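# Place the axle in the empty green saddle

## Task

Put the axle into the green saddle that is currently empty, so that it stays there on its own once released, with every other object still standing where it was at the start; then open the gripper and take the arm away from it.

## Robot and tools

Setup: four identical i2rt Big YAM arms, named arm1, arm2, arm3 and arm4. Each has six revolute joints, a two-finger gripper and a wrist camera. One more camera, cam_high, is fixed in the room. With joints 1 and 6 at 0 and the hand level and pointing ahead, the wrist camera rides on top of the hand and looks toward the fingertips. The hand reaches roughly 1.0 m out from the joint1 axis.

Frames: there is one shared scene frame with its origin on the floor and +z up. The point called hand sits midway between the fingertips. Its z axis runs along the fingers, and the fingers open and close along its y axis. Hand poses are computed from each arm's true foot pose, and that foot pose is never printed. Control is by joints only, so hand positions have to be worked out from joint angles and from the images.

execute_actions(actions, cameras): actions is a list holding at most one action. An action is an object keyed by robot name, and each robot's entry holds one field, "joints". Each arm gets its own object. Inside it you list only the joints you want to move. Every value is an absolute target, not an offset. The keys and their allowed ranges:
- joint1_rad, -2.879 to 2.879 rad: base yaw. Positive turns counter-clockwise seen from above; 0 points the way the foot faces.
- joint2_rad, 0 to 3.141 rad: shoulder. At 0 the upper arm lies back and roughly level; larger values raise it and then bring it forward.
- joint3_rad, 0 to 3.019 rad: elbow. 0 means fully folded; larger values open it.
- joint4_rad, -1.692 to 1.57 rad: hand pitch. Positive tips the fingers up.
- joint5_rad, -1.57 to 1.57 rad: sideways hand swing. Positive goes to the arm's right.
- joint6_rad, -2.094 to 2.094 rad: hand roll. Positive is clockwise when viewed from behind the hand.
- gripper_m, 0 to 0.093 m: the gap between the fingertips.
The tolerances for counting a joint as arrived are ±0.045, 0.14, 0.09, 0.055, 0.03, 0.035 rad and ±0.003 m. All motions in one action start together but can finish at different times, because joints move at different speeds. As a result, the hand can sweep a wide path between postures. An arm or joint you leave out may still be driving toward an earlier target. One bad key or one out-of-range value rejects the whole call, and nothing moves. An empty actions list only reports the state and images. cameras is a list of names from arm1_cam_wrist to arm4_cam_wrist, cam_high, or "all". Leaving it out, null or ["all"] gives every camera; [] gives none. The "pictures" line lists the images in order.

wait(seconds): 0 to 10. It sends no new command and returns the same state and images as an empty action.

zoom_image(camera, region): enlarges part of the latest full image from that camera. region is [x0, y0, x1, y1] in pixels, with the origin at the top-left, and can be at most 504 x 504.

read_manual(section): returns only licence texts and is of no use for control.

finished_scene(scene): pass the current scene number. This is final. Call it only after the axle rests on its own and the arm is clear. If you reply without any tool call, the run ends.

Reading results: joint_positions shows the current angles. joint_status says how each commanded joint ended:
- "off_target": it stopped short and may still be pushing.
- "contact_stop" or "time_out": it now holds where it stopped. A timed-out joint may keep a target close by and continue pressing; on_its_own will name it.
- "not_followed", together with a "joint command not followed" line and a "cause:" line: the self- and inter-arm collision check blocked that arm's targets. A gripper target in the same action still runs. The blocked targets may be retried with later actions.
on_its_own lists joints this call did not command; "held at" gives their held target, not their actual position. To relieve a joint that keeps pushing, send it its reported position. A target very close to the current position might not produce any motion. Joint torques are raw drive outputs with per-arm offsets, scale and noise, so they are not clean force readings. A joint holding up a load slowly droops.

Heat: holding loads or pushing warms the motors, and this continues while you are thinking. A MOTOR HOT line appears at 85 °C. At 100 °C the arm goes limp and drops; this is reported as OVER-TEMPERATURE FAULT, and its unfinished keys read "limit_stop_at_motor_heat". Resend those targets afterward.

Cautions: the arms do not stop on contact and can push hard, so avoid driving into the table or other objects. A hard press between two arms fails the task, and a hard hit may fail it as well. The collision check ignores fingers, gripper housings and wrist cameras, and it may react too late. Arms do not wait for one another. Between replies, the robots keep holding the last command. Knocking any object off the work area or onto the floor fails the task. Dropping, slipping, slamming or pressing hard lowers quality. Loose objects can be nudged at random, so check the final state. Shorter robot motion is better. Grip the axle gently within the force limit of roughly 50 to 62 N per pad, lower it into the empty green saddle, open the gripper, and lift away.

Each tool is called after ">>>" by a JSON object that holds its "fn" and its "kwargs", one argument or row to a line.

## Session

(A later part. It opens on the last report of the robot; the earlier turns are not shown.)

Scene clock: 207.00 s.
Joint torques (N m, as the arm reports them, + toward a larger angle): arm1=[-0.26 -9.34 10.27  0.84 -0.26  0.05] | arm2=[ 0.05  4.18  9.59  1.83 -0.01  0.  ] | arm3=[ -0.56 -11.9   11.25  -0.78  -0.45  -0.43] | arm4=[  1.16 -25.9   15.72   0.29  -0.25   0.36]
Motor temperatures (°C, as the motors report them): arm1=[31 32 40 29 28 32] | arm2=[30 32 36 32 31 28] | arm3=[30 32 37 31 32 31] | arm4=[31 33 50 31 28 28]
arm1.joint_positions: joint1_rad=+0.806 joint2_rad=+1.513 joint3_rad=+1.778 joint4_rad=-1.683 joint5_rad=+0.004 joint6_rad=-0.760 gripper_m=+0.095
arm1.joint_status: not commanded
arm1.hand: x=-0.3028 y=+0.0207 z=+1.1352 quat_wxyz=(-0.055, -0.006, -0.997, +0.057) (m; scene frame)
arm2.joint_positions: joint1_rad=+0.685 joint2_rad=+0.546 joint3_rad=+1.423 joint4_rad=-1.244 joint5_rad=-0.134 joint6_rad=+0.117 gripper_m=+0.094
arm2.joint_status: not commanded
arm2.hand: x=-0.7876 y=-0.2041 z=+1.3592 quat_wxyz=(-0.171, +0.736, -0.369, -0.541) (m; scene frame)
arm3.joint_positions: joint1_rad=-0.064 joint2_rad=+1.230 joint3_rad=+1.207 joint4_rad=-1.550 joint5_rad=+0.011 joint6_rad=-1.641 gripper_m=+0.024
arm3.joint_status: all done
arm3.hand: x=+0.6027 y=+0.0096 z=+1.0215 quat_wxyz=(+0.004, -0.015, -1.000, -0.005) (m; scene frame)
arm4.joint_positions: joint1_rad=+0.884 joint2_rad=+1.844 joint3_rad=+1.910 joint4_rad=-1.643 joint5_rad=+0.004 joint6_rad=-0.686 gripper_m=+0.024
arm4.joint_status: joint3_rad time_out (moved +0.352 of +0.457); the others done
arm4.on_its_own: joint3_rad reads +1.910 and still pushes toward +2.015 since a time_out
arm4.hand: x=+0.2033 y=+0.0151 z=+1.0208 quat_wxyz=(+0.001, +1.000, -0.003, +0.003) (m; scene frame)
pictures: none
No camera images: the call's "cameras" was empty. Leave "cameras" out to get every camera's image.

>>> {"fn": "execute_actions", "kwargs": {
  "actions": [
    {"arm3":{"joints":{"joint1_rad":-0.43,"joint2_rad":1.28,"joint3_rad":1.36,"joint4_rad":-1.55,"joint6_rad":-2.04}},"arm4":{"joints":{"joint1_rad":1.011,"joint2_rad":2.015,"joint3_rad":2.37,"joint4_rad":-1.617,"joint6_rad":-0.54}}}
  ]
}}

Scene clock: 213.17 s.
Joint torques (N m, as the arm reports them, + toward a larger angle): arm1=[-0.22 -9.36 10.27  0.84 -0.26  0.06] | arm2=[-0.07  4.17  9.66  1.81 -0.01  0.01] | arm3=[ -0.73 -11.79  16.16  -0.17  -0.45  -0.3 ] | arm4=[  1.15 -30.2   15.89   1.01  -0.19   0.52]
Motor temperatures (°C, as the motors report them): arm1=[31 32 41 29 28 32] | arm2=[30 32 36 32 31 28] | arm3=[30 32 38 31 32 31] | arm4=[31 34 51 31 28 28]
arm1.joint_positions: joint1_rad=+0.806 joint2_rad=+1.513 joint3_rad=+1.778 joint4_rad=-1.683 joint5_rad=+0.004 joint6_rad=-0.760 gripper_m=+0.095
arm1.joint_status: not commanded
arm1.hand: x=-0.3028 y=+0.0207 z=+1.1352 quat_wxyz=(-0.055, -0.006, -0.997, +0.057) (m; scene frame)
arm2.joint_positions: joint1_rad=+0.685 joint2_rad=+0.546 joint3_rad=+1.423 joint4_rad=-1.244 joint5_rad=-0.134 joint6_rad=+0.117 gripper_m=+0.094
arm2.joint_status: not commanded
arm2.hand: x=-0.7876 y=-0.2041 z=+1.3592 quat_wxyz=(-0.171, +0.736, -0.369, -0.541) (m; scene frame)
arm3.joint_positions: joint1_rad=-0.424 joint2_rad=+1.311 joint3_rad=+1.274 joint4_rad=-1.550 joint5_rad=+0.011 joint6_rad=-2.022 gripper_m=+0.024
arm3.joint_status: all done
arm3.hand: x=+0.4737 y=+0.0194 z=+1.0197 quat_wxyz=(+0.000, -0.004, -1.000, -0.013) (m; scene frame)
arm4.joint_positions: joint1_rad=+1.011 joint2_rad=+2.071 joint3_rad=+2.264 joint4_rad=-1.633 joint5_rad=+0.003 joint6_rad=-0.580 gripper_m=+0.024
arm4.joint_status: joint3_rad time_out (moved +0.354 of +0.460); joint6_rad time_out (moved +0.107 of +0.146); the others done
arm4.on_its_own: joint3_rad reads +2.264 and still pushes toward +2.370 since a time_out; joint6_rad reads -0.580 and still pushes toward -0.540 since a time_out
arm4.hand: x=+0.0755 y=+0.0110 z=+1.0245 quat_wxyz=(-0.036, +0.998, +0.006, -0.055) (m; scene frame)
pictures: arm1_cam_wrist, arm2_cam_wrist, arm3_cam_wrist, arm4_cam_wrist, cam_high
Images, in order (width x height): arm1_cam_wrist 504x504, arm2_cam_wrist 504x504, arm3_cam_wrist 504x504, arm4_cam_wrist 504x504, cam_high 896x504.

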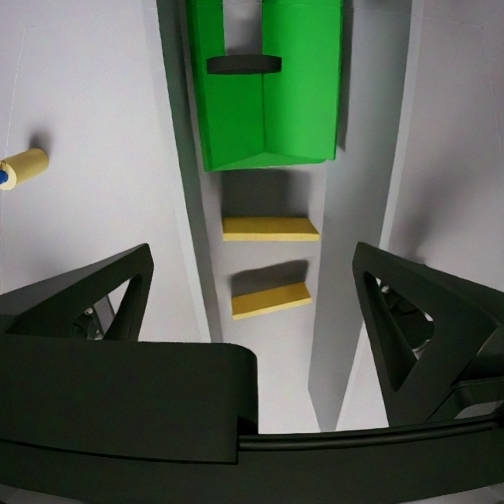

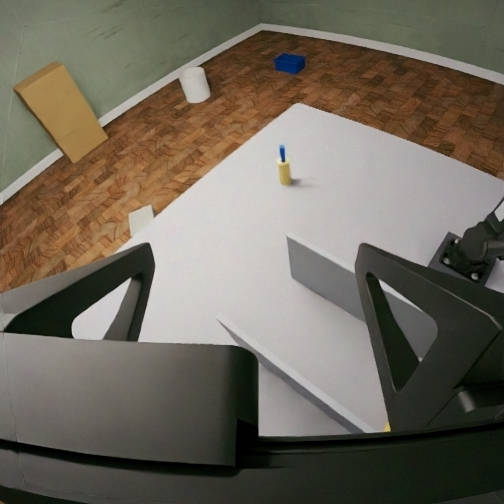

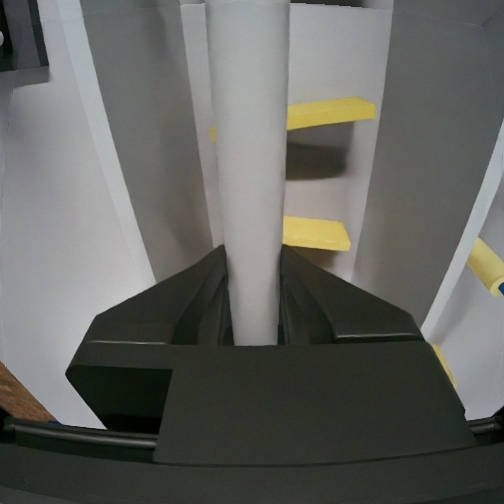

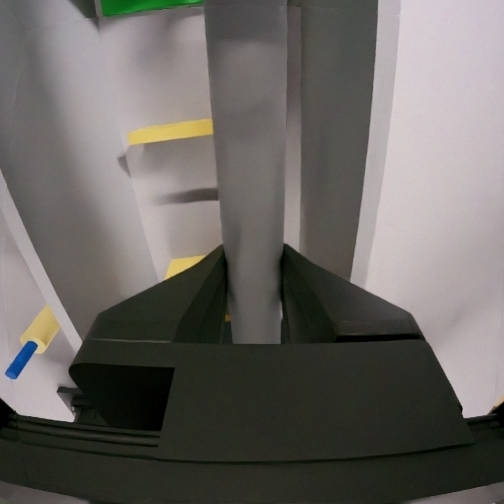

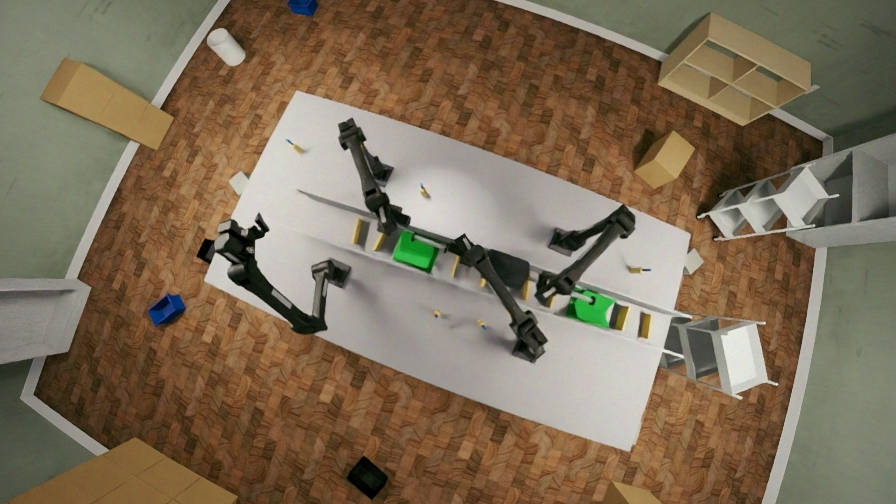

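>>> {"fn": "execute_actions", "kwargs": {
  "actions": [
    {"arm1":{"joints":{"joint1_rad":0.955,"joint2_rad":1.785,"joint3_rad":2.08,"joint6_rad":-0.63}}}
  ],
  "cameras": ["arm1_cam_wrist","cam_high"]
}}

>>> {"fn": "execute_actions", "kwargs": {
  "actions": [
    {"arm1":{"joints":{"joint2_rad":1.862,"joint3_rad":1.98,"joint4_rad":-1.66}}}
  ],
  "cameras": ["arm1_cam_wrist","cam_high"]
}}

Scene clock: 224.27 s.
Joint torques (N m, as the arm reports them, + toward a larger angle): arm1=[ -0.45 -13.49  12.25   1.05  -0.15   0.24] | arm2=[-0.03  3.96  9.65  1.8  -0.03  0.02] | arm3=[ -1.81 -11.48  15.93   0.05  -0.5   -0.3 ] | arm4=[  1.11 -30.24  15.91   1.    -0.18   0.52]
Motor temperatures (°C, as the motors report them): arm1=[31 32 41 29 28 32] | arm2=[30 32 36 32 31 28] | arm3=[30 31 40 31 32 31] | arm4=[31 36 53 31 28 28]
arm1.joint_positions: joint1_rad=+0.959 joint2_rad=+1.803 joint3_rad=+2.034 joint4_rad=-1.689 joint5_rad=+0.001 joint6_rad=-0.640 gripper_m=+0.095
arm1.joint_status: all done
arm1.hand: x=-0.1737 y=+0.0177 z=+1.0927 quat_wxyz=(-0.047, +0.010, -0.998, +0.037) (m; scene frame)
arm2.joint_positions: joint1_rad=+0.685 joint2_rad=+0.546 joint3_rad=+1.423 joint4_rad=-1.244 joint5_rad=-0.134 joint6_rad=+0.117 gripper_m=+0.094
arm2.joint_status: not commanded
arm2.hand: x=-0.7876 y=-0.2041 z=+1.3592 quat_wxyz=(-0.171, +0.736, -0.369, -0.541) (m; scene frame)
arm3.joint_positions: joint1_rad=-0.424 joint2_rad=+1.311 joint3_rad=+1.274 joint4_rad=-1.550 joint5_rad=+0.011 joint6_rad=-2.022 gripper_m=+0.024
arm3.joint_status: not commanded
arm3.hand: x=+0.4737 y=+0.0194 z=+1.0197 quat_wxyz=(+0.000, -0.004, -1.000, -0.013) (m; scene frame)
arm4.joint_positions: joint1_rad=+1.011 joint2_rad=+2.071 joint3_rad=+2.264 joint4_rad=-1.633 joint5_rad=+0.003 joint6_rad=-0.580 gripper_m=+0.024
arm4.joint_status: not commanded
arm4.on_its_own: joint3_rad reads +2.264 and still pushes toward +2.370 since a time_out; joint6_rad reads -0.580 and still pushes toward -0.540 since a time_out
arm4.hand: x=+0.0755 y=+0.0110 z=+1.0245 quat_wxyz=(-0.036, +0.998, +0.006, -0.055) (m; scene frame)
pictures: arm1_cam_wrist, cam_high
Images, in order (width x height): arm1_cam_wrist 504x504, cam_high 896x504.

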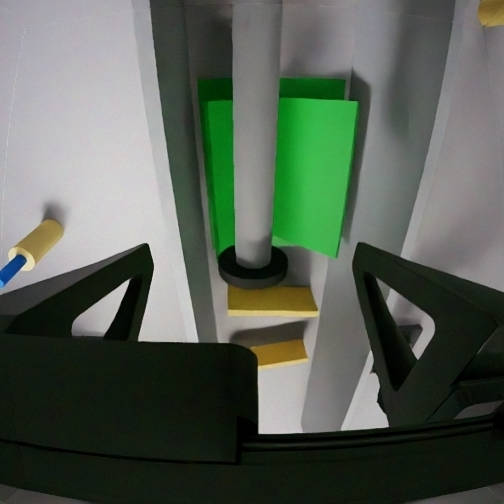

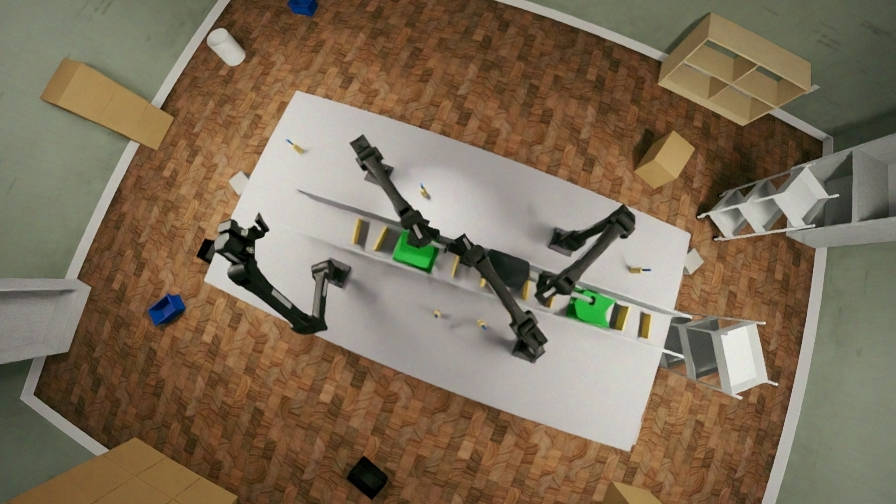

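Scene clock: 225.47 s.
Joint torques (N m, as the arm reports them, + toward a larger angle): arm1=[ -0.07 -12.88   9.16   1.37  -0.15   0.22] | arm2=[0.07 4.1  9.6  1.8  0.01 0.02] | arm3=[ -0.96 -11.21  16.12  -0.02  -0.48  -0.31] | arm4=[  1.16 -30.24  15.91   1.02  -0.19   0.51]
Motor temperatures (°C, as the motors report them): arm1=[31 32 41 29 28 32] | arm2=[30 32 36 32 31 28] | arm3=[30 31 40 31 32 31] | arm4=[31 36 53 31 28 28]
arm1.joint_positions: joint1_rad=+0.959 joint2_rad=+1.865 joint3_rad=+1.971 joint4_rad=-1.670 joint5_rad=+0.001 joint6_rad=-0.640 gripper_m=+0.095
arm1.joint_status: all done
arm1.hand: x=-0.1705 y=+0.0153 z=+1.0339 quat_wxyz=(-0.004, +0.010, -1.000, +0.005) (m; scene frame)
arm2.joint_positions: joint1_rad=+0.685 joint2_rad=+0.546 joint3_rad=+1.423 joint4_rad=-1.244 joint5_rad=-0.134 joint6_rad=+0.117 gripper_m=+0.094
arm2.joint_status: not commanded
arm2.hand: x=-0.7876 y=-0.2041 z=+1.3592 quat_wxyz=(-0.171, +0.736, -0.369, -0.541) (m; scene frame)
arm3.joint_positions: joint1_rad=-0.424 joint2_rad=+1.311 joint3_rad=+1.274 joint4_rad=-1.550 joint5_rad=+0.011 joint6_rad=-2.022 gripper_m=+0.024
arm3.joint_status: not commanded
arm3.hand: x=+0.4737 y=+0.0194 z=+1.0197 quat_wxyz=(+0.000, -0.004, -1.000, -0.013) (m; scene frame)
arm4.joint_positions: joint1_rad=+1.011 joint2_rad=+2.071 joint3_rad=+2.264 joint4_rad=-1.633 joint5_rad=+0.003 joint6_rad=-0.580 gripper_m=+0.024
arm4.joint_status: not commanded
arm4.on_its_own: joint3_rad reads +2.264 and still pushes toward +2.370 since a time_out; joint6_rad reads -0.580 and still pushes toward -0.540 since a time_out
arm4.hand: x=+0.0755 y=+0.0110 z=+1.0245 quat_wxyz=(-0.036, +0.998, +0.006, -0.055) (m; scene frame)
pictures: arm1_cam_wrist, cam_high
Images, in order (width x height): arm1_cam_wrist 504x504, cam_high 896x504.

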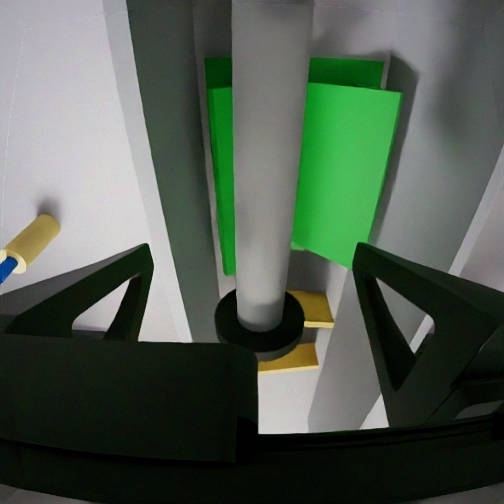

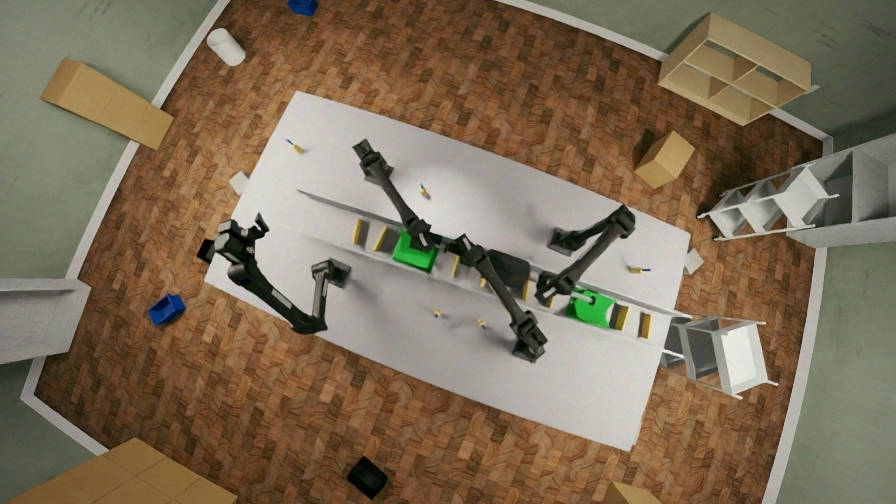

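>>> {"fn": "execute_actions", "kwargs": {
  "actions": [
    {"arm1":{"joints":{"joint1_rad":0.945,"joint3_rad":1.935,"joint4_rad":-1.62}}}
  ],
  "cameras": []
}}

>>> {"fn": "execute_actions", "kwargs": {
  "actions": [
    {"arm1":{"joints":{"gripper_m":0}}}
  ],
  "cameras": ["arm1_cam_wrist"]
}}

Scene clock: 230.83 s.
Joint torques (N m, as the arm reports them, + toward a larger angle): arm1=[ -0.52 -13.06   8.86   1.34  -0.15   0.21] | arm2=[ 0.1   4.12  9.58  1.87 -0.01  0.01] | arm3=[ -1.53 -12.09  16.02  -0.14  -0.45  -0.28] | arm4=[  1.16 -30.17  15.92   1.02  -0.18   0.51]
Motor temperatures (°C, as the motors report them): arm1=[31 32 41 29 28 32] | arm2=[30 32 36 32 31 28] | arm3=[30 31 40 31 32 31] | arm4=[31 37 54 31 28 28]
arm1.joint_positions: joint1_rad=+0.953 joint2_rad=+1.865 joint3_rad=+1.929 joint4_rad=-1.629 joint5_rad=+0.001 joint6_rad=-0.640 gripper_m=+0.095
arm1.joint_status: all done
arm1.hand: x=-0.1718 y=+0.0116 z=+1.0181 quat_wxyz=(-0.004, +0.007, -1.000, +0.005) (m; scene frame)
arm2.joint_positions: joint1_rad=+0.685 joint2_rad=+0.546 joint3_rad=+1.423 joint4_rad=-1.244 joint5_rad=-0.134 joint6_rad=+0.117 gripper_m=+0.094
arm2.joint_status: not commanded
arm2.hand: x=-0.7876 y=-0.2041 z=+1.3592 quat_wxyz=(-0.171, +0.736, -0.369, -0.541) (m; scene frame)
arm3.joint_positions: joint1_rad=-0.424 joint2_rad=+1.311 joint3_rad=+1.274 joint4_rad=-1.550 joint5_rad=+0.011 joint6_rad=-2.022 gripper_m=+0.024
arm3.joint_status: not commanded
arm3.hand: x=+0.4737 y=+0.0194 z=+1.0197 quat_wxyz=(+0.000, -0.004, -1.000, -0.013) (m; scene frame)
arm4.joint_positions: joint1_rad=+1.011 joint2_rad=+2.071 joint3_rad=+2.264 joint4_rad=-1.633 joint5_rad=+0.003 joint6_rad=-0.580 gripper_m=+0.024
arm4.joint_status: not commanded
arm4.on_its_own: joint3_rad reads +2.264 and still pushes toward +2.370 since a time_out; joint6_rad reads -0.580 and still pushes toward -0.540 since a time_out
arm4.hand: x=+0.0755 y=+0.0110 z=+1.0245 quat_wxyz=(-0.036, +0.998, +0.006, -0.055) (m; scene frame)
pictures: none
No camera images: the call's "cameras" was empty. Leave "cameras" out to get every camera's image.

Scene clock: 231.57 s.
Joint torques (N m, as the arm reports them, + toward a larger angle): arm1=[ -0.39 -13.15   8.93   1.24  -0.2    0.19] | arm2=[ 0.08  4.03  9.57  1.8  -0.02  0.01] | arm3=[ -1.32 -11.93  16.07   0.04  -0.46  -0.29] | arm4=[  1.2  -30.2   15.87   1.01  -0.23   0.51]
Motor temperatures (°C, as the motors report them): arm1=[31 32 41 29 28 32] | arm2=[30 32 36 32 31 28] | arm3=[30 31 41 31 32 31] | arm4=[31 37 54 31 28 28]
arm1.joint_positions: joint1_rad=+0.952 joint2_rad=+1.865 joint3_rad=+1.929 joint4_rad=-1.628 joint5_rad=+0.003 joint6_rad=-0.638 gripper_m=+0.024
arm1.joint_status: gripper_m off_target (ended at +0.024, target +0.000)
arm1.hand: x=-0.1717 y=+0.0110 z=+1.0181 quat_wxyz=(-0.004, +0.006, -1.000, +0.006) (m; scene frame)
arm2.joint_positions: joint1_rad=+0.685 joint2_rad=+0.546 joint3_rad=+1.423 joint4_rad=-1.244 joint5_rad=-0.134 joint6_rad=+0.117 gripper_m=+0.094
arm2.joint_status: not commanded
arm2.hand: x=-0.7876 y=-0.2041 z=+1.3592 quat_wxyz=(-0.171, +0.736, -0.369, -0.541) (m; scene frame)
arm3.joint_positions: joint1_rad=-0.424 joint2_rad=+1.311 joint3_rad=+1.274 joint4_rad=-1.550 joint5_rad=+0.011 joint6_rad=-2.023 gripper_m=+0.024
arm3.joint_status: not commanded
arm3.hand: x=+0.4737 y=+0.0194 z=+1.0197 quat_wxyz=(+0.000, -0.004, -1.000, -0.013) (m; scene frame)
arm4.joint_positions: joint1_rad=+1.010 joint2_rad=+2.071 joint3_rad=+2.265 joint4_rad=-1.633 joint5_rad=+0.004 joint6_rad=-0.580 gripper_m=+0.024
arm4.joint_status: not commanded
arm4.on_its_own: joint3_rad reads +2.265 and still pushes toward +2.370 since a time_out; joint6_rad reads -0.580 and still pushes toward -0.540 since a time_out
arm4.hand: x=+0.0757 y=+0.0114 z=+1.0247 quat_wxyz=(-0.036, +0.998, +0.006, -0.054) (m; scene frame)
pictures: arm1_cam_wrist
Images, in order (width x height): arm1_cam_wrist 504x504.

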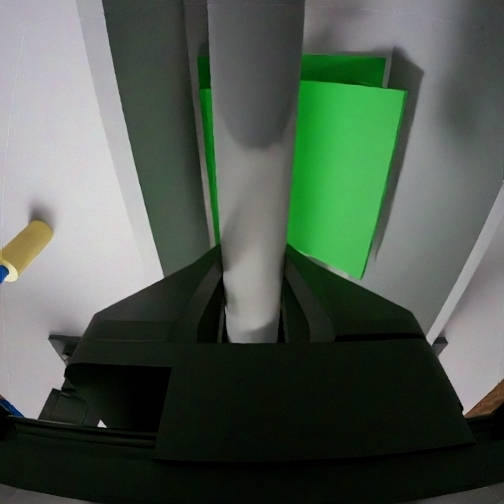

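>>> {"fn": "execute_actions", "kwargs": {
  "actions": [
    {"arm1":{"joints":{"joint2_rad":1.85,"joint3_rad":1.99}},"arm3":{"joints":{"joint3_rad":1.385}},"arm4":{"joints":{"gripper_m":0.093,"joint2_rad":2.04,"joint3_rad":2.31}}}
  ],
  "cameras": []
}}

>>> {"fn": "execute_actions", "kwargs": {
  "actions": [
    {"arm4":{"joints":{"joint2_rad":1.86,"joint4_rad":-1.675}}}
  ],
  "cameras": []
}}

>>> {"fn": "execute_actions", "kwargs": {
  "actions": [
    {"arm4":{"joints":{"joint2_rad":0.7,"joint3_rad":1.1}}}
  ],
  "cameras": ["cam_high"]
}}

>>> {"fn": "execute_actions", "kwargs": {
  "actions": [
    {"arm4":{"joints":{"joint1_rad":-0.232,"joint6_rad":-1.81}}}
  ],
  "cameras": []
}}

>>> {"fn": "execute_actions", "kwargs": {
  "actions": [
    {"arm4":{"joints":{"joint2_rad":1.25,"joint3_rad":1.53}}}
  ],
  "cameras": ["arm4_cam_wrist","cam_high"]
}}

Scene clock: 248.37 s.
Joint torques (N m, as the arm reports them, + toward a larger angle): arm1=[ -0.23 -13.97  13.54   1.02  -0.24   0.19] | arm2=[-0.08  3.91  9.65  1.82  0.01  0.01] | arm3=[ -1.22 -11.45  17.77  -0.15  -0.24  -0.29] | arm4=[  1.19 -24.24  11.66   0.98  -0.17   0.19]
Motor temperatures (°C, as the motors report them): arm1=[31 33 41 29 28 32] | arm2=[30 32 37 32 31 28] | arm3=[30 31 42 31 32 31] | arm4=[31 38 55 31 28 28]
arm1.joint_positions: joint1_rad=+0.951 joint2_rad=+1.865 joint3_rad=+1.929 joint4_rad=-1.623 joint5_rad=+0.004 joint6_rad=-0.637 gripper_m=+0.024
arm1.joint_status: all done
arm1.hand: x=-0.1712 y=+0.0096 z=+1.0179 quat_wxyz=(-0.005, +0.005, -1.000, +0.008) (m; scene frame)
arm2.joint_positions: joint1_rad=+0.685 joint2_rad=+0.546 joint3_rad=+1.423 joint4_rad=-1.244 joint5_rad=-0.134 joint6_rad=+0.117 gripper_m=+0.094
arm2.joint_status: not commanded
arm2.hand: x=-0.7876 y=-0.2041 z=+1.3592 quat_wxyz=(-0.171, +0.736, -0.369, -0.541) (m; scene frame)
arm3.joint_positions: joint1_rad=-0.424 joint2_rad=+1.311 joint3_rad=+1.282 joint4_rad=-1.550 joint5_rad=+0.005 joint6_rad=-2.023 gripper_m=+0.024
arm3.joint_status: joint3_rad time_out (moved +0.008 of +0.111)
arm3.on_its_own: joint3_rad reads +1.282 and still pushes toward +1.385 since a time_out
arm3.hand: x=+0.4738 y=+0.0172 z=+1.0226 quat_wxyz=(-0.001, -0.004, -1.000, -0.008) (m; scene frame)
arm4.joint_positions: joint1_rad=+1.010 joint2_rad=+2.035 joint3_rad=+2.265 joint4_rad=-1.630 joint5_rad=+0.002 joint6_rad=-0.552 gripper_m=+0.093
arm4.joint_status: all done
arm4.hand: x=+0.0792 y=+0.0088 z=+1.0479 quat_wxyz=(-0.045, +0.996, -0.008, -0.072) (m; scene frame)
pictures: none
No camera images: the call's "cameras" was empty. Leave "cameras" out to get every camera's image.

not run: a stop came earlier in this reply.

not run: a stop came earlier in this reply.

not run: a stop came earlier in this reply.

not run: a stop came earlier in this reply.

>>> {"fn": "execute_actions", "kwargs": {
  "actions": [
    {"arm4":{"joints":{"joint2_rad":1.88,"joint4_rad":-1.675}}}
  ],
  "cameras": []
}}

>>> {"fn": "execute_actions", "kwargs": {
  "actions": [
    {"arm4":{"joints":{"joint2_rad":0.7,"joint3_rad":1.1}}}
  ],
  "cameras": ["cam_high"]
}}

>>> {"fn": "execute_actions", "kwargs": {
  "actions": [
    {"arm4":{"joints":{"joint1_rad":-0.232,"joint6_rad":-1.81}}}
  ],
  "cameras": []
}}

>>> {"fn": "execute_actions", "kwargs": {
  "actions": [
    {"arm4":{"joints":{"joint2_rad":1.25,"joint3_rad":1.53}}}
  ],
  "cameras": ["arm4_cam_wrist","cam_high"]
}}

Scene clock: 258.07 s.
Joint torques (N m, as the arm reports them, + toward a larger angle): arm1=[ -0.26 -14.12  13.48   1.02  -0.24   0.19] | arm2=[ 0.5   4.01  9.63  1.73 -0.01  0.  ] | arm3=[ -0.82 -11.51  17.59   0.16  -0.23  -0.3 ] | arm4=[  1.1  -19.76  10.08   0.39  -0.16   0.2 ]
Motor temperatures (°C, as the motors report them): arm1=[31 33 43 29 28 32] | arm2=[30 32 37 32 31 28] | arm3=[30 31 43 31 32 31] | arm4=[31 37 52 31 28 28]
arm1.joint_positions: joint1_rad=+0.951 joint2_rad=+1.865 joint3_rad=+1.929 joint4_rad=-1.623 joint5_rad=+0.004 joint6_rad=-0.637 gripper_m=+0.024
arm1.joint_status: not commanded
arm1.hand: x=-0.1712 y=+0.0096 z=+1.0179 quat_wxyz=(-0.005, +0.005, -1.000, +0.008) (m; scene frame)
arm2.joint_positions: joint1_rad=+0.685 joint2_rad=+0.546 joint3_rad=+1.423 joint4_rad=-1.244 joint5_rad=-0.134 joint6_rad=+0.117 gripper_m=+0.094
arm2.joint_status: not commanded
arm2.hand: x=-0.7876 y=-0.2041 z=+1.3592 quat_wxyz=(-0.171, +0.736, -0.369, -0.541) (m; scene frame)
arm3.joint_positions: joint1_rad=-0.424 joint2_rad=+1.311 joint3_rad=+1.282 joint4_rad=-1.550 joint5_rad=+0.005 joint6_rad=-2.023 gripper_m=+0.024
arm3.joint_status: not commanded
arm3.on_its_own: joint3_rad reads +1.282 and still pushes toward +1.385 since a time_out
arm3.hand: x=+0.4738 y=+0.0172 z=+1.0226 quat_wxyz=(-0.001, -0.004, -1.000, -0.008) (m; scene frame)
arm4.joint_positions: joint1_rad=+1.010 joint2_rad=+1.862 joint3_rad=+2.284 joint4_rad=-1.663 joint5_rad=+0.002 joint6_rad=-0.552 gripper_m=+0.093
arm4.joint_status: all done
arm4.hand: x=+0.1147 y=-0.0135 z=+1.1622 quat_wxyz=(-0.087, +0.986, -0.008, -0.139) (m; scene frame)
pictures: none
No camera images: the call's "cameras" was empty. Leave "cameras" out to get every camera's image.

Scene clock: 259.83 s.
Joint torques (N m, as the arm reports them, + toward a larger angle): arm1=[ -0.25 -14.13  13.48   1.01  -0.24   0.19] | arm2=[0.2  3.88 9.62 1.8  0.   0.02] | arm3=[ -2.51 -11.79  17.57  -0.12  -0.23  -0.32] | arm4=[ 1.09 -1.56  7.61  0.63 -0.16  0.18]
Motor temperatures (°C, as the motors report them): arm1=[31 34 43 29 28 32] | arm2=[30 32 37 32 31 28] | arm3=[30 31 43 31 32 31] | arm4=[31 37 51 31 28 28]
arm1.joint_positions: joint1_rad=+0.951 joint2_rad=+1.865 joint3_rad=+1.929 joint4_rad=-1.623 joint5_rad=+0.004 joint6_rad=-0.637 gripper_m=+0.024
arm1.joint_status: not commanded
arm1.hand: x=-0.1712 y=+0.0096 z=+1.0179 quat_wxyz=(-0.005, +0.005, -1.000, +0.008) (m; scene frame)
arm2.joint_positions: joint1_rad=+0.685 joint2_rad=+0.546 joint3_rad=+1.423 joint4_rad=-1.244 joint5_rad=-0.134 joint6_rad=+0.117 gripper_m=+0.094
arm2.joint_status: not commanded
arm2.hand: x=-0.7876 y=-0.2041 z=+1.3592 quat_wxyz=(-0.171, +0.736, -0.369, -0.541) (m; scene frame)
arm3.joint_positions: joint1_rad=-0.424 joint2_rad=+1.311 joint3_rad=+1.282 joint4_rad=-1.550 joint5_rad=+0.005 joint6_rad=-2.023 gripper_m=+0.024
arm3.joint_status: not commanded
arm3.on_its_own: joint3_rad reads +1.282 and still pushes toward +1.385 since a time_out
arm3.hand: x=+0.4738 y=+0.0172 z=+1.0226 quat_wxyz=(-0.001, -0.004, -1.000, -0.008) (m; scene frame)
arm4.joint_positions: joint1_rad=+1.010 joint2_rad=+0.707 joint3_rad=+1.108 joint4_rad=-1.671 joint5_rad=+0.002 joint6_rad=-0.551 gripper_m=+0.093
arm4.joint_status: all done
arm4.hand: x=+0.4699 y=-0.2398 z=+1.1073 quat_wxyz=(-0.079, +0.989, -0.008, -0.127) (m; scene frame)
pictures: cam_high
Images, in order (width x height): cam_high 896x504.

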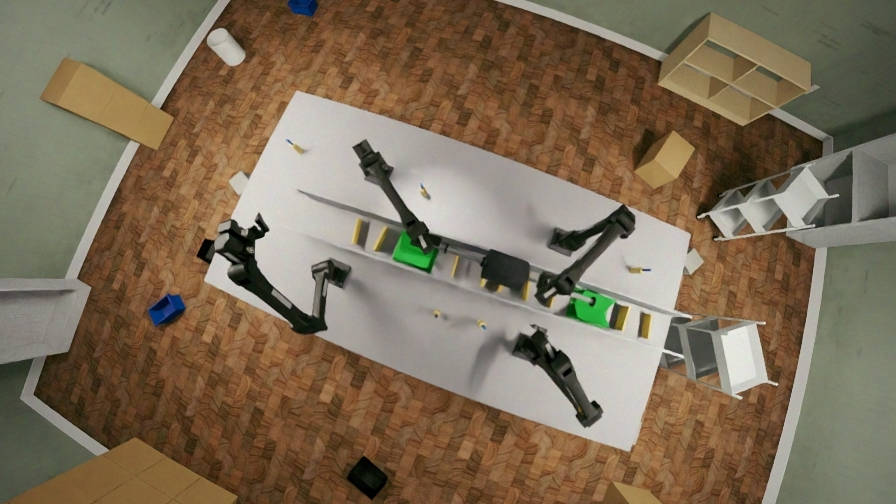

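Scene clock: 261.87 s.
Joint torques (N m, as the arm reports them, + toward a larger angle): arm1=[ -0.27 -14.13  13.49   1.01  -0.24   0.19] | arm2=[ 0.07  4.02  9.59  1.82 -0.01  0.  ] | arm3=[ -1.74 -11.54  17.76  -0.05  -0.23  -0.27] | arm4=[-0.05 -1.39  7.58  0.54 -0.12 -0.06]
Motor temperatures (°C, as the motors report them): arm1=[31 34 44 29 28 32] | arm2=[30 32 37 32 31 28] | arm3=[30 31 44 31 32 31] | arm4=[31 36 50 31 28 28]
arm1.joint_positions: joint1_rad=+0.951 joint2_rad=+1.865 joint3_rad=+1.929 joint4_rad=-1.623 joint5_rad=+0.004 joint6_rad=-0.637 gripper_m=+0.024
arm1.joint_status: not commanded
arm1.hand: x=-0.1712 y=+0.0096 z=+1.0179 quat_wxyz=(-0.005, +0.005, -1.000, +0.008) (m; scene frame)
arm2.joint_positions: joint1_rad=+0.685 joint2_rad=+0.546 joint3_rad=+1.423 joint4_rad=-1.244 joint5_rad=-0.134 joint6_rad=+0.117 gripper_m=+0.094
arm2.joint_status: not commanded
arm2.hand: x=-0.7876 y=-0.2041 z=+1.3592 quat_wxyz=(-0.171, +0.736, -0.369, -0.541) (m; scene frame)
arm3.joint_positions: joint1_rad=-0.424 joint2_rad=+1.311 joint3_rad=+1.282 joint4_rad=-1.550 joint5_rad=+0.005 joint6_rad=-2.023 gripper_m=+0.024
arm3.joint_status: not commanded
arm3.on_its_own: joint3_rad reads +1.282 and still pushes toward +1.385 since a time_out
arm3.hand: x=+0.4738 y=+0.0172 z=+1.0226 quat_wxyz=(-0.001, -0.004, -1.000, -0.008) (m; scene frame)
arm4.joint_positions: joint1_rad=-0.219 joint2_rad=+0.707 joint3_rad=+1.108 joint4_rad=-1.671 joint5_rad=+0.000 joint6_rad=-1.798 gripper_m=+0.093
arm4.joint_status: all done
arm4.hand: x=+0.6861 y=-0.1519 z=+1.1069 quat_wxyz=(-0.145, +0.989, +0.001, +0.033) (m; scene frame)
pictures: none
No camera images: the call's "cameras" was empty. Leave "cameras" out to get every camera's image.

Scene clock: 263.30 s.
Joint torques (N m, as the arm reports them, + toward a larger angle): arm1=[ -0.29 -14.1   13.49   1.01  -0.24   0.19] | arm2=[-0.14  4.01  9.66  1.8   0.    0.  ] | arm3=[ -1.8  -11.69  17.6   -0.02  -0.19  -0.31] | arm4=[ -0.05 -10.83  12.25   0.25  -0.13  -0.07]
Motor temperatures (°C, as the motors report them): arm1=[31 34 44 29 28 32] | arm2=[30 32 37 32 31 28] | arm3=[30 31 44 31 32 31] | arm4=[31 36 50 31 28 28]
arm1.joint_positions: joint1_rad=+0.951 joint2_rad=+1.865 joint3_rad=+1.929 joint4_rad=-1.623 joint5_rad=+0.004 joint6_rad=-0.637 gripper_m=+0.024
arm1.joint_status: not commanded
arm1.hand: x=-0.1712 y=+0.0096 z=+1.0179 quat_wxyz=(-0.005, +0.005, -1.000, +0.008) (m; scene frame)
arm2.joint_positions: joint1_rad=+0.685 joint2_rad=+0.546 joint3_rad=+1.423 joint4_rad=-1.244 joint5_rad=-0.134 joint6_rad=+0.117 gripper_m=+0.094
arm2.joint_status: not commanded
arm2.hand: x=-0.7876 y=-0.2041 z=+1.3592 quat_wxyz=(-0.171, +0.736, -0.369, -0.541) (m; scene frame)
arm3.joint_positions: joint1_rad=-0.424 joint2_rad=+1.311 joint3_rad=+1.282 joint4_rad=-1.550 joint5_rad=+0.005 joint6_rad=-2.023 gripper_m=+0.024
arm3.joint_status: not commanded
arm3.on_its_own: joint3_rad reads +1.282 and still pushes toward +1.385 since a time_out
arm3.hand: x=+0.4738 y=+0.0172 z=+1.0226 quat_wxyz=(-0.001, -0.004, -1.000, -0.008) (m; scene frame)
arm4.joint_positions: joint1_rad=-0.219 joint2_rad=+1.254 joint3_rad=+1.474 joint4_rad=-1.672 joint5_rad=+0.000 joint6_rad=-1.799 gripper_m=+0.093
arm4.joint_status: all done
arm4.hand: x=+0.7237 y=+0.0116 z=+1.1146 quat_wxyz=(-0.056, +0.998, +0.001, +0.013) (m; scene frame)
pictures: arm4_cam_wrist, cam_high
Images, in order (width x height): arm4_cam_wrist 504x504, cam_high 896x504.

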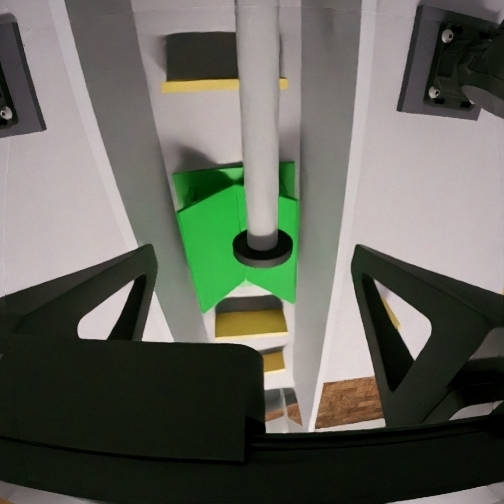

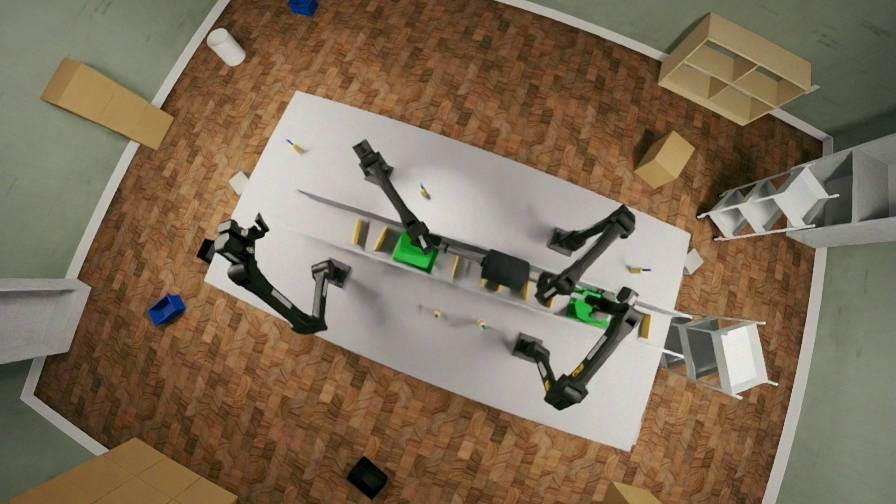

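>>> {"fn": "execute_actions", "kwargs": {
  "actions": [
    {"arm4":{"joints":{"joint2_rad":1.34,"joint3_rad":1.30,"joint4_rad":-1.53}}}
  ],
  "cameras": ["arm4_cam_wrist"]
}}

>>> {"fn": "execute_actions", "kwargs": {
  "actions": [
    {"arm4":{"joints":{"gripper_m":0}}}
  ],
  "cameras": ["arm4_cam_wrist"]
}}

Scene clock: 269.83 s.
Joint torques (N m, as the arm reports them, + toward a larger angle): arm1=[ -0.29 -14.09  13.49   1.02  -0.24   0.19] | arm2=[0.14 3.87 9.56 1.88 0.   0.02] | arm3=[ -1.51 -12.23  17.77   0.16  -0.22  -0.3 ] | arm4=[ -0.04 -12.38   8.22   0.51  -0.13  -0.09]
Motor temperatures (°C, as the motors report them): arm1=[31 34 45 29 28 32] | arm2=[30 32 37 32 31 28] | arm3=[30 31 44 31 32 31] | arm4=[31 36 50 31 28 28]
arm1.joint_positions: joint1_rad=+0.951 joint2_rad=+1.865 joint3_rad=+1.929 joint4_rad=-1.623 joint5_rad=+0.004 joint6_rad=-0.637 gripper_m=+0.024
arm1.joint_status: not commanded
arm1.hand: x=-0.1712 y=+0.0096 z=+1.0179 quat_wxyz=(-0.005, +0.005, -1.000, +0.008) (m; scene frame)
arm2.joint_positions: joint1_rad=+0.685 joint2_rad=+0.546 joint3_rad=+1.423 joint4_rad=-1.244 joint5_rad=-0.134 joint6_rad=+0.117 gripper_m=+0.094
arm2.joint_status: not commanded
arm2.hand: x=-0.7876 y=-0.2041 z=+1.3592 quat_wxyz=(-0.171, +0.736, -0.369, -0.541) (m; scene frame)
arm3.joint_positions: joint1_rad=-0.424 joint2_rad=+1.311 joint3_rad=+1.282 joint4_rad=-1.550 joint5_rad=+0.005 joint6_rad=-2.023 gripper_m=+0.024
arm3.joint_status: not commanded
arm3.on_its_own: joint3_rad reads +1.282 and still pushes toward +1.385 since a time_out
arm3.hand: x=+0.4738 y=+0.0172 z=+1.0226 quat_wxyz=(-0.001, -0.004, -1.000, -0.008) (m; scene frame)
arm4.joint_positions: joint1_rad=-0.219 joint2_rad=+1.345 joint3_rad=+1.300 joint4_rad=-1.542 joint5_rad=+0.000 joint6_rad=-1.799 gripper_m=+0.093
arm4.joint_status: all done
arm4.hand: x=+0.7259 y=+0.0215 z=+1.0157 quat_wxyz=(+0.009, +1.000, +0.001, -0.002) (m; scene frame)
pictures: arm4_cam_wrist
Images, in order (width x height): arm4_cam_wrist 504x504.

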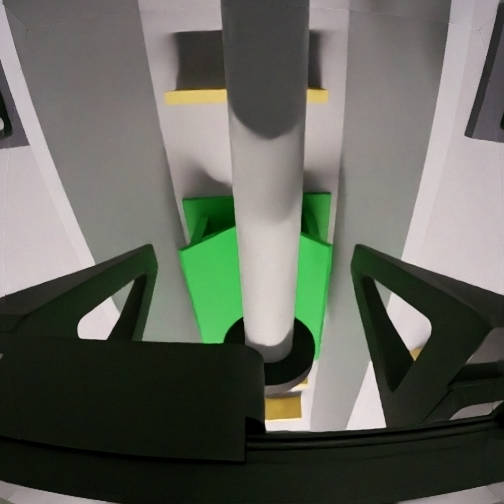

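Scene clock: 270.53 s.
Joint torques (N m, as the arm reports them, + toward a larger angle): arm1=[ -0.21 -14.25  13.49   0.97  -0.25   0.17] | arm2=[0.4  3.82 9.63 1.83 0.   0.  ] | arm3=[ -1.87 -12.02  17.39   0.15   0.    -0.23] | arm4=[  0.03 -12.31   8.28   0.14  -0.08   0.04]
Motor temperatures (°C, as the motors report them): arm1=[31 34 45 29 28 32] | arm2=[30 32 37 32 31 28] | arm3=[30 31 44 31 32 31] | arm4=[31 35 49 31 28 28]
arm1.joint_positions: joint1_rad=+0.951 joint2_rad=+1.865 joint3_rad=+1.929 joint4_rad=-1.622 joint5_rad=+0.004 joint6_rad=-0.634 gripper_m=+0.024
arm1.joint_status: not commanded
arm1.hand: x=-0.1711 y=+0.0094 z=+1.0179 quat_wxyz=(-0.006, +0.004, -1.000, +0.008) (m; scene frame)
arm2.joint_positions: joint1_rad=+0.685 joint2_rad=+0.546 joint3_rad=+1.423 joint4_rad=-1.244 joint5_rad=-0.134 joint6_rad=+0.117 gripper_m=+0.094
arm2.joint_status: not commanded
arm2.hand: x=-0.7876 y=-0.2041 z=+1.3592 quat_wxyz=(-0.171, +0.736, -0.369, -0.541) (m; scene frame)
arm3.joint_positions: joint1_rad=-0.424 joint2_rad=+1.312 joint3_rad=+1.286 joint4_rad=-1.547 joint5_rad=-0.002 joint6_rad=-2.023 gripper_m=+0.024
arm3.joint_status: not commanded
arm3.on_its_own: joint3_rad reads +1.286 and still pushes toward +1.385 since a time_out
arm3.hand: x=+0.4740 y=+0.0150 z=+1.0235 quat_wxyz=(-0.003, -0.004, -1.000, -0.005) (m; scene frame)
arm4.joint_positions: joint1_rad=-0.219 joint2_rad=+1.344 joint3_rad=+1.300 joint4_rad=-1.530 joint5_rad=-0.001 joint6_rad=-1.810 gripper_m=+0.024
arm4.joint_status: gripper_m off_target (ended at +0.024, target +0.000)
arm4.hand: x=+0.7263 y=+0.0242 z=+1.0161 quat_wxyz=(+0.003, +1.000, +0.007, -0.001) (m; scene frame)
pictures: arm4_cam_wrist
Images, in order (width x height): arm4_cam_wrist 504x504.

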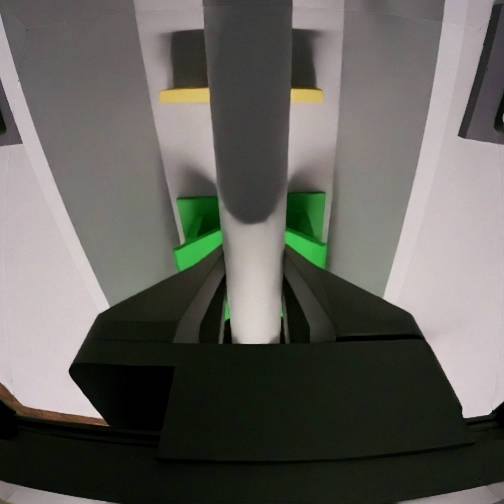

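>>> {"fn": "execute_actions", "kwargs": {
  "actions": [
    {"arm1":{"joints":{"joint3_rad":2.01}},"arm4":{"joints":{"joint3_rad":1.38,"joint2_rad":1.33}},"arm3":{"joints":{"gripper_m":0.093}}}
  ],
  "cameras": []
}}

>>> {"fn": "execute_actions", "kwargs": {
  "actions": [
    {"arm3":{"joints":{"joint2_rad":1.22,"joint3_rad":1.52,"joint4_rad":-1.675}}}
  ],
  "cameras": []
}}

>>> {"fn": "execute_actions", "kwargs": {
  "actions": [
    {"arm3":{"joints":{"joint2_rad":0.5,"joint3_rad":1.1}}}
  ],
  "cameras": ["cam_high"]
}}

>>> {"fn": "execute_actions", "kwargs": {
  "actions": [
    {"arm1":{"joints":{"joint1_rad":0.78,"joint2_rad":1.605,"joint3_rad":1.662,"joint4_rad":-1.57,"joint6_rad":-0.80}},"arm4":{"joints":{"joint1_rad":0.115,"joint2_rad":1.27,"joint3_rad":1.33,"joint4_rad":-1.55,"joint6_rad":-1.45}},"arm3":{"joints":{"joint1_rad":0.6,"joint2_rad":0.3}}}
  ],
  "cameras": []
}}

>>> {"fn": "execute_actions", "kwargs": {
  "actions": [
    {"arm1":{"joints":{"joint1_rad":0.563,"joint2_rad":1.405,"joint3_rad":1.433,"joint4_rad":-1.55,"joint6_rad":-1.015}},"arm4":{"joints":{"joint1_rad":0.441,"joint2_rad":1.333,"joint3_rad":1.42,"joint4_rad":-1.55,"joint6_rad":-1.12}}}
  ],
  "cameras": ["cam_high"]
}}

Scene clock: 289.13 s.
Joint torques (N m, as the arm reports them, + toward a larger angle): arm1=[ -0.18 -13.87  14.91   0.96  -0.26   0.17] | arm2=[ 0.01  3.9   9.59  1.74 -0.02  0.01] | arm3=[ -1.66 -10.14  12.97   0.06  -0.02  -0.16] | arm4=[  0.01 -13.32  13.93   0.13  -0.17   0.05]
Motor temperatures (°C, as the motors report them): arm1=[31 34 46 29 28 32] | arm2=[30 32 37 32 31 28] | arm3=[30 31 45 31 32 31] | arm4=[31 35 46 31 28 28]
arm1.joint_positions: joint1_rad=+0.951 joint2_rad=+1.871 joint3_rad=+1.932 joint4_rad=-1.622 joint5_rad=+0.004 joint6_rad=-0.634 gripper_m=+0.024
arm1.joint_status: all done
arm1.hand: x=-0.1702 y=+0.0085 z=+1.0159 quat_wxyz=(-0.005, +0.003, -1.000, +0.007) (m; scene frame)
arm2.joint_positions: joint1_rad=+0.685 joint2_rad=+0.546 joint3_rad=+1.423 joint4_rad=-1.244 joint5_rad=-0.134 joint6_rad=+0.117 gripper_m=+0.094
arm2.joint_status: not commanded
arm2.hand: x=-0.7876 y=-0.2041 z=+1.3592 quat_wxyz=(-0.171, +0.736, -0.369, -0.541) (m; scene frame)
arm3.joint_positions: joint1_rad=-0.424 joint2_rad=+1.295 joint3_rad=+1.339 joint4_rad=-1.547 joint5_rad=-0.002 joint6_rad=-2.031 gripper_m=+0.093
arm3.joint_status: all done
arm3.hand: x=+0.4692 y=+0.0054 z=+1.0503 quat_wxyz=(+0.013, +0.000, -1.000, +0.027) (m; scene frame)
arm4.joint_positions: joint1_rad=-0.220 joint2_rad=+1.344 joint3_rad=+1.300 joint4_rad=-1.530 joint5_rad=+0.001 joint6_rad=-1.811 gripper_m=+0.024
arm4.joint_status: all done
arm4.hand: x=+0.7269 y=+0.0242 z=+1.0158 quat_wxyz=(+0.003, +1.000, +0.007, +0.000) (m; scene frame)
pictures: none
No camera images: the call's "cameras" was empty. Leave "cameras" out to get every camera's image.

Scene clock: 290.10 s.
Joint torques (N m, as the arm reports them, + toward a larger angle): arm1=[ -0.19 -14.55  14.94   0.97  -0.26   0.16] | arm2=[ 0.24  4.    9.66  1.88 -0.04  0.01] | arm3=[-1.83 -7.73 12.07 -0.28  0.05 -0.17] | arm4=[ -0.01 -13.37  13.93   0.13  -0.17   0.05]
Motor temperatures (°C, as the motors report them): arm1=[31 34 47 29 28 32] | arm2=[30 32 37 32 31 28] | arm3=[30 31 45 31 32 31] | arm4=[31 35 47 31 28 28]
arm1.joint_positions: joint1_rad=+0.951 joint2_rad=+1.871 joint3_rad=+1.932 joint4_rad=-1.622 joint5_rad=+0.004 joint6_rad=-0.634 gripper_m=+0.024
arm1.joint_status: not commanded
arm1.hand: x=-0.1702 y=+0.0085 z=+1.0159 quat_wxyz=(-0.005, +0.003, -1.000, +0.007) (m; scene frame)
arm2.joint_positions: joint1_rad=+0.685 joint2_rad=+0.546 joint3_rad=+1.423 joint4_rad=-1.244 joint5_rad=-0.134 joint6_rad=+0.117 gripper_m=+0.094
arm2.joint_status: not commanded
arm2.hand: x=-0.7876 y=-0.2041 z=+1.3592 quat_wxyz=(-0.171, +0.736, -0.369, -0.541) (m; scene frame)
arm3.joint_positions: joint1_rad=-0.424 joint2_rad=+1.215 joint3_rad=+1.483 joint4_rad=-1.660 joint5_rad=-0.002 joint6_rad=-2.031 gripper_m=+0.093
arm3.joint_status: all done
arm3.hand: x=+0.4763 y=+0.0197 z=+1.1338 quat_wxyz=(+0.037, +0.000, -0.996, +0.077) (m; scene frame)
arm4.joint_positions: joint1_rad=-0.220 joint2_rad=+1.344 joint3_rad=+1.300 joint4_rad=-1.530 joint5_rad=+0.001 joint6_rad=-1.811 gripper_m=+0.024
arm4.joint_status: not commanded
arm4.hand: x=+0.7269 y=+0.0242 z=+1.0158 quat_wxyz=(+0.003, +1.000, +0.007, +0.000) (m; scene frame)
pictures: none
No camera images: the call's "cameras" was empty. Leave "cameras" out to get every camera's image.

Scene clock: 291.57 s.
Joint torques (N m, as the arm reports them, + toward a larger angle): arm1=[ -0.21 -14.58  14.93   0.96  -0.26   0.16] | arm2=[ 0.06  3.82  9.64  1.81 -0.02  0.  ] | arm3=[-1.47  2.23  8.52  0.3   0.03 -0.14] | arm4=[  0.03 -13.35  13.91   0.13  -0.18   0.06]
Motor temperatures (°C, as the motors report them): arm1=[31 34 47 29 28 32] | arm2=[30 32 37 32 31 28] | arm3=[30 31 44 31 32 31] | arm4=[31 35 47 31 28 28]
arm1.joint_positions: joint1_rad=+0.951 joint2_rad=+1.871 joint3_rad=+1.932 joint4_rad=-1.622 joint5_rad=+0.004 joint6_rad=-0.634 gripper_m=+0.024
arm1.joint_status: not commanded
arm1.hand: x=-0.1702 y=+0.0085 z=+1.0159 quat_wxyz=(-0.005, +0.003, -1.000, +0.007) (m; scene frame)
arm2.joint_positions: joint1_rad=+0.685 joint2_rad=+0.546 joint3_rad=+1.423 joint4_rad=-1.244 joint5_rad=-0.134 joint6_rad=+0.117 gripper_m=+0.094
arm2.joint_status: not commanded
arm2.hand: x=-0.7876 y=-0.2041 z=+1.3592 quat_wxyz=(-0.171, +0.736, -0.369, -0.541) (m; scene frame)
arm3.joint_positions: joint1_rad=-0.424 joint2_rad=+0.497 joint3_rad=+1.097 joint4_rad=-1.663 joint5_rad=-0.002 joint6_rad=-2.032 gripper_m=+0.093
arm3.joint_status: all done
arm3.hand: x=+0.5693 y=+0.2075 z=+1.1387 quat_wxyz=(+0.109, +0.001, -0.969, +0.222) (m; scene frame)
arm4.joint_positions: joint1_rad=-0.220 joint2_rad=+1.344 joint3_rad=+1.300 joint4_rad=-1.530 joint5_rad=+0.001 joint6_rad=-1.811 gripper_m=+0.024
arm4.joint_status: not commanded
arm4.hand: x=+0.7269 y=+0.0242 z=+1.0158 quat_wxyz=(+0.003, +1.000, +0.007, +0.000) (m; scene frame)
pictures: cam_high
Images, in order (width x height): cam_high 896x504.

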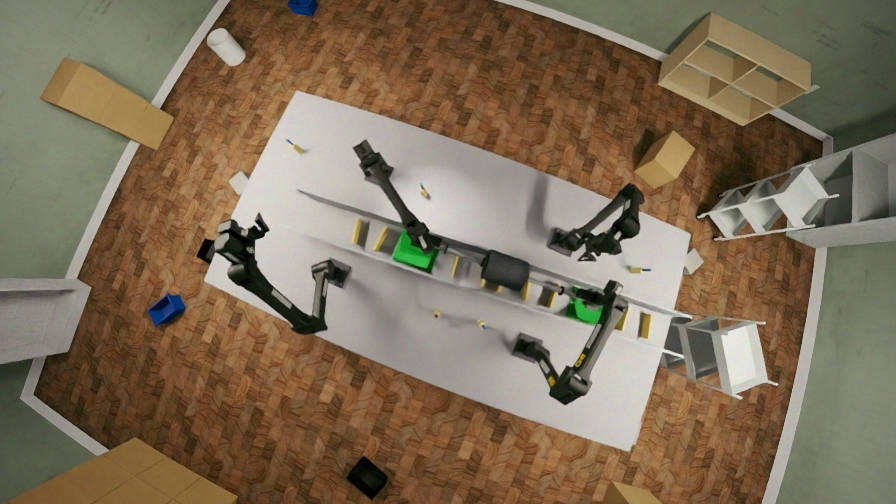

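Scene clock: 293.07 s.
Joint torques (N m, as the arm reports them, + toward a larger angle): arm1=[  0.66 -12.09  10.7    0.88  -0.08   0.33] | arm2=[-0.02  4.01  9.53  1.81 -0.02  0.01] | arm3=[ 0.7   6.9   8.07  0.69  0.05 -0.14] | arm4=[  0.53 -13.91  10.52  -0.09  -0.2    0.45]
Motor temperatures (°C, as the motors report them): arm1=[31 34 47 29 28 32] | arm2=[30 32 37 32 31 28] | arm3=[30 31 44 31 32 31] | arm4=[31 35 47 31 28 28]
arm1.joint_positions: joint1_rad=+0.775 joint2_rad=+1.634 joint3_rad=+1.634 joint4_rad=-1.571 joint5_rad=-0.001 joint6_rad=-0.823 gripper_m=+0.024
arm1.joint_status: all done
arm1.hand: x=-0.2972 y=-0.0054 z=+1.0241 quat_wxyz=(-0.002, +0.010, -1.000, +0.002) (m; scene frame)
arm2.joint_positions: joint1_rad=+0.685 joint2_rad=+0.546 joint3_rad=+1.423 joint4_rad=-1.244 joint5_rad=-0.134 joint6_rad=+0.117 gripper_m=+0.094
arm2.joint_status: not commanded
arm2.hand: x=-0.7876 y=-0.2041 z=+1.3592 quat_wxyz=(-0.171, +0.736, -0.369, -0.541) (m; scene frame)
arm3.joint_positions: joint1_rad=+0.587 joint2_rad=+0.286 joint3_rad=+1.091 joint4_rad=-1.663 joint5_rad=-0.002 joint6_rad=-2.032 gripper_m=+0.093
arm3.joint_status: all done
arm3.hand: x=+0.6924 y=+0.2593 z=+1.1600 quat_wxyz=(-0.019, +0.454, -0.821, +0.347) (m; scene frame)
arm4.joint_positions: joint1_rad=+0.121 joint2_rad=+1.299 joint3_rad=+1.300 joint4_rad=-1.542 joint5_rad=+0.002 joint6_rad=-1.484 gripper_m=+0.024
arm4.joint_status: all done
arm4.hand: x=+0.5981 y=+0.0231 z=+1.0321 quat_wxyz=(-0.014, +1.000, +0.014, -0.001) (m; scene frame)
pictures: none
No camera images: the call's "cameras" was empty. Leave "cameras" out to get every camera's image.

Scene clock: 294.20 s.
Joint torques (N m, as the arm reports them, + toward a larger angle): arm1=[ 0.8  -9.35 10.63  0.38 -0.26  0.24] | arm2=[ 0.11  4.15  9.61  1.76 -0.03  0.01] | arm3=[-0.3   6.4   8.06  0.86 -0.03 -0.15] | arm4=[  0.08 -14.33  14.31  -0.29  -0.1    0.29]
Motor temperatures (°C, as the motors report them): arm1=[31 34 46 29 28 32] | arm2=[30 32 37 32 31 28] | arm3=[30 31 43 31 32 31] | arm4=[31 34 48 31 28 28]
arm1.joint_positions: joint1_rad=+0.557 joint2_rad=+1.432 joint3_rad=+1.406 joint4_rad=-1.541 joint5_rad=+0.003 joint6_rad=-1.028 gripper_m=+0.024
arm1.joint_status: all done
arm1.hand: x=-0.4228 y=-0.0070 z=+1.0245 quat_wxyz=(-0.001, +0.003, -1.000, +0.005) (m; scene frame)
arm2.joint_positions: joint1_rad=+0.685 joint2_rad=+0.546 joint3_rad=+1.423 joint4_rad=-1.244 joint5_rad=-0.134 joint6_rad=+0.117 gripper_m=+0.094
arm2.joint_status: not commanded
arm2.hand: x=-0.7876 y=-0.2041 z=+1.3592 quat_wxyz=(-0.171, +0.736, -0.369, -0.541) (m; scene frame)
arm3.joint_positions: joint1_rad=+0.587 joint2_rad=+0.286 joint3_rad=+1.091 joint4_rad=-1.663 joint5_rad=-0.002 joint6_rad=-2.032 gripper_m=+0.093
arm3.joint_status: not commanded
arm3.hand: x=+0.6924 y=+0.2593 z=+1.1600 quat_wxyz=(-0.019, +0.454, -0.821, +0.347) (m; scene frame)
arm4.joint_positions: joint1_rad=+0.453 joint2_rad=+1.356 joint3_rad=+1.336 joint4_rad=-1.536 joint5_rad=+0.000 joint6_rad=-1.141 gripper_m=+0.024
arm4.joint_status: all done
arm4.hand: x=+0.4710 y=+0.0051 z=+1.0256 quat_wxyz=(-0.005, +1.000, +0.008, -0.003) (m; scene frame)
pictures: cam_high
Images, in order (width x height): cam_high 896x504.

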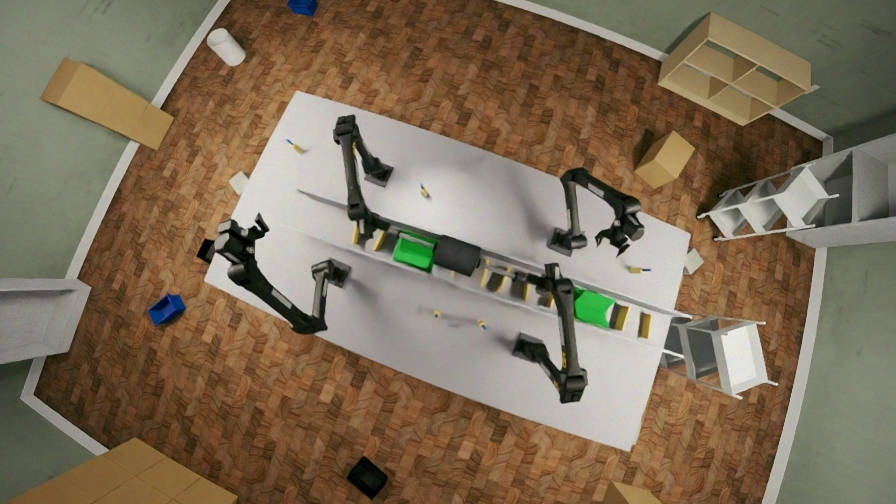

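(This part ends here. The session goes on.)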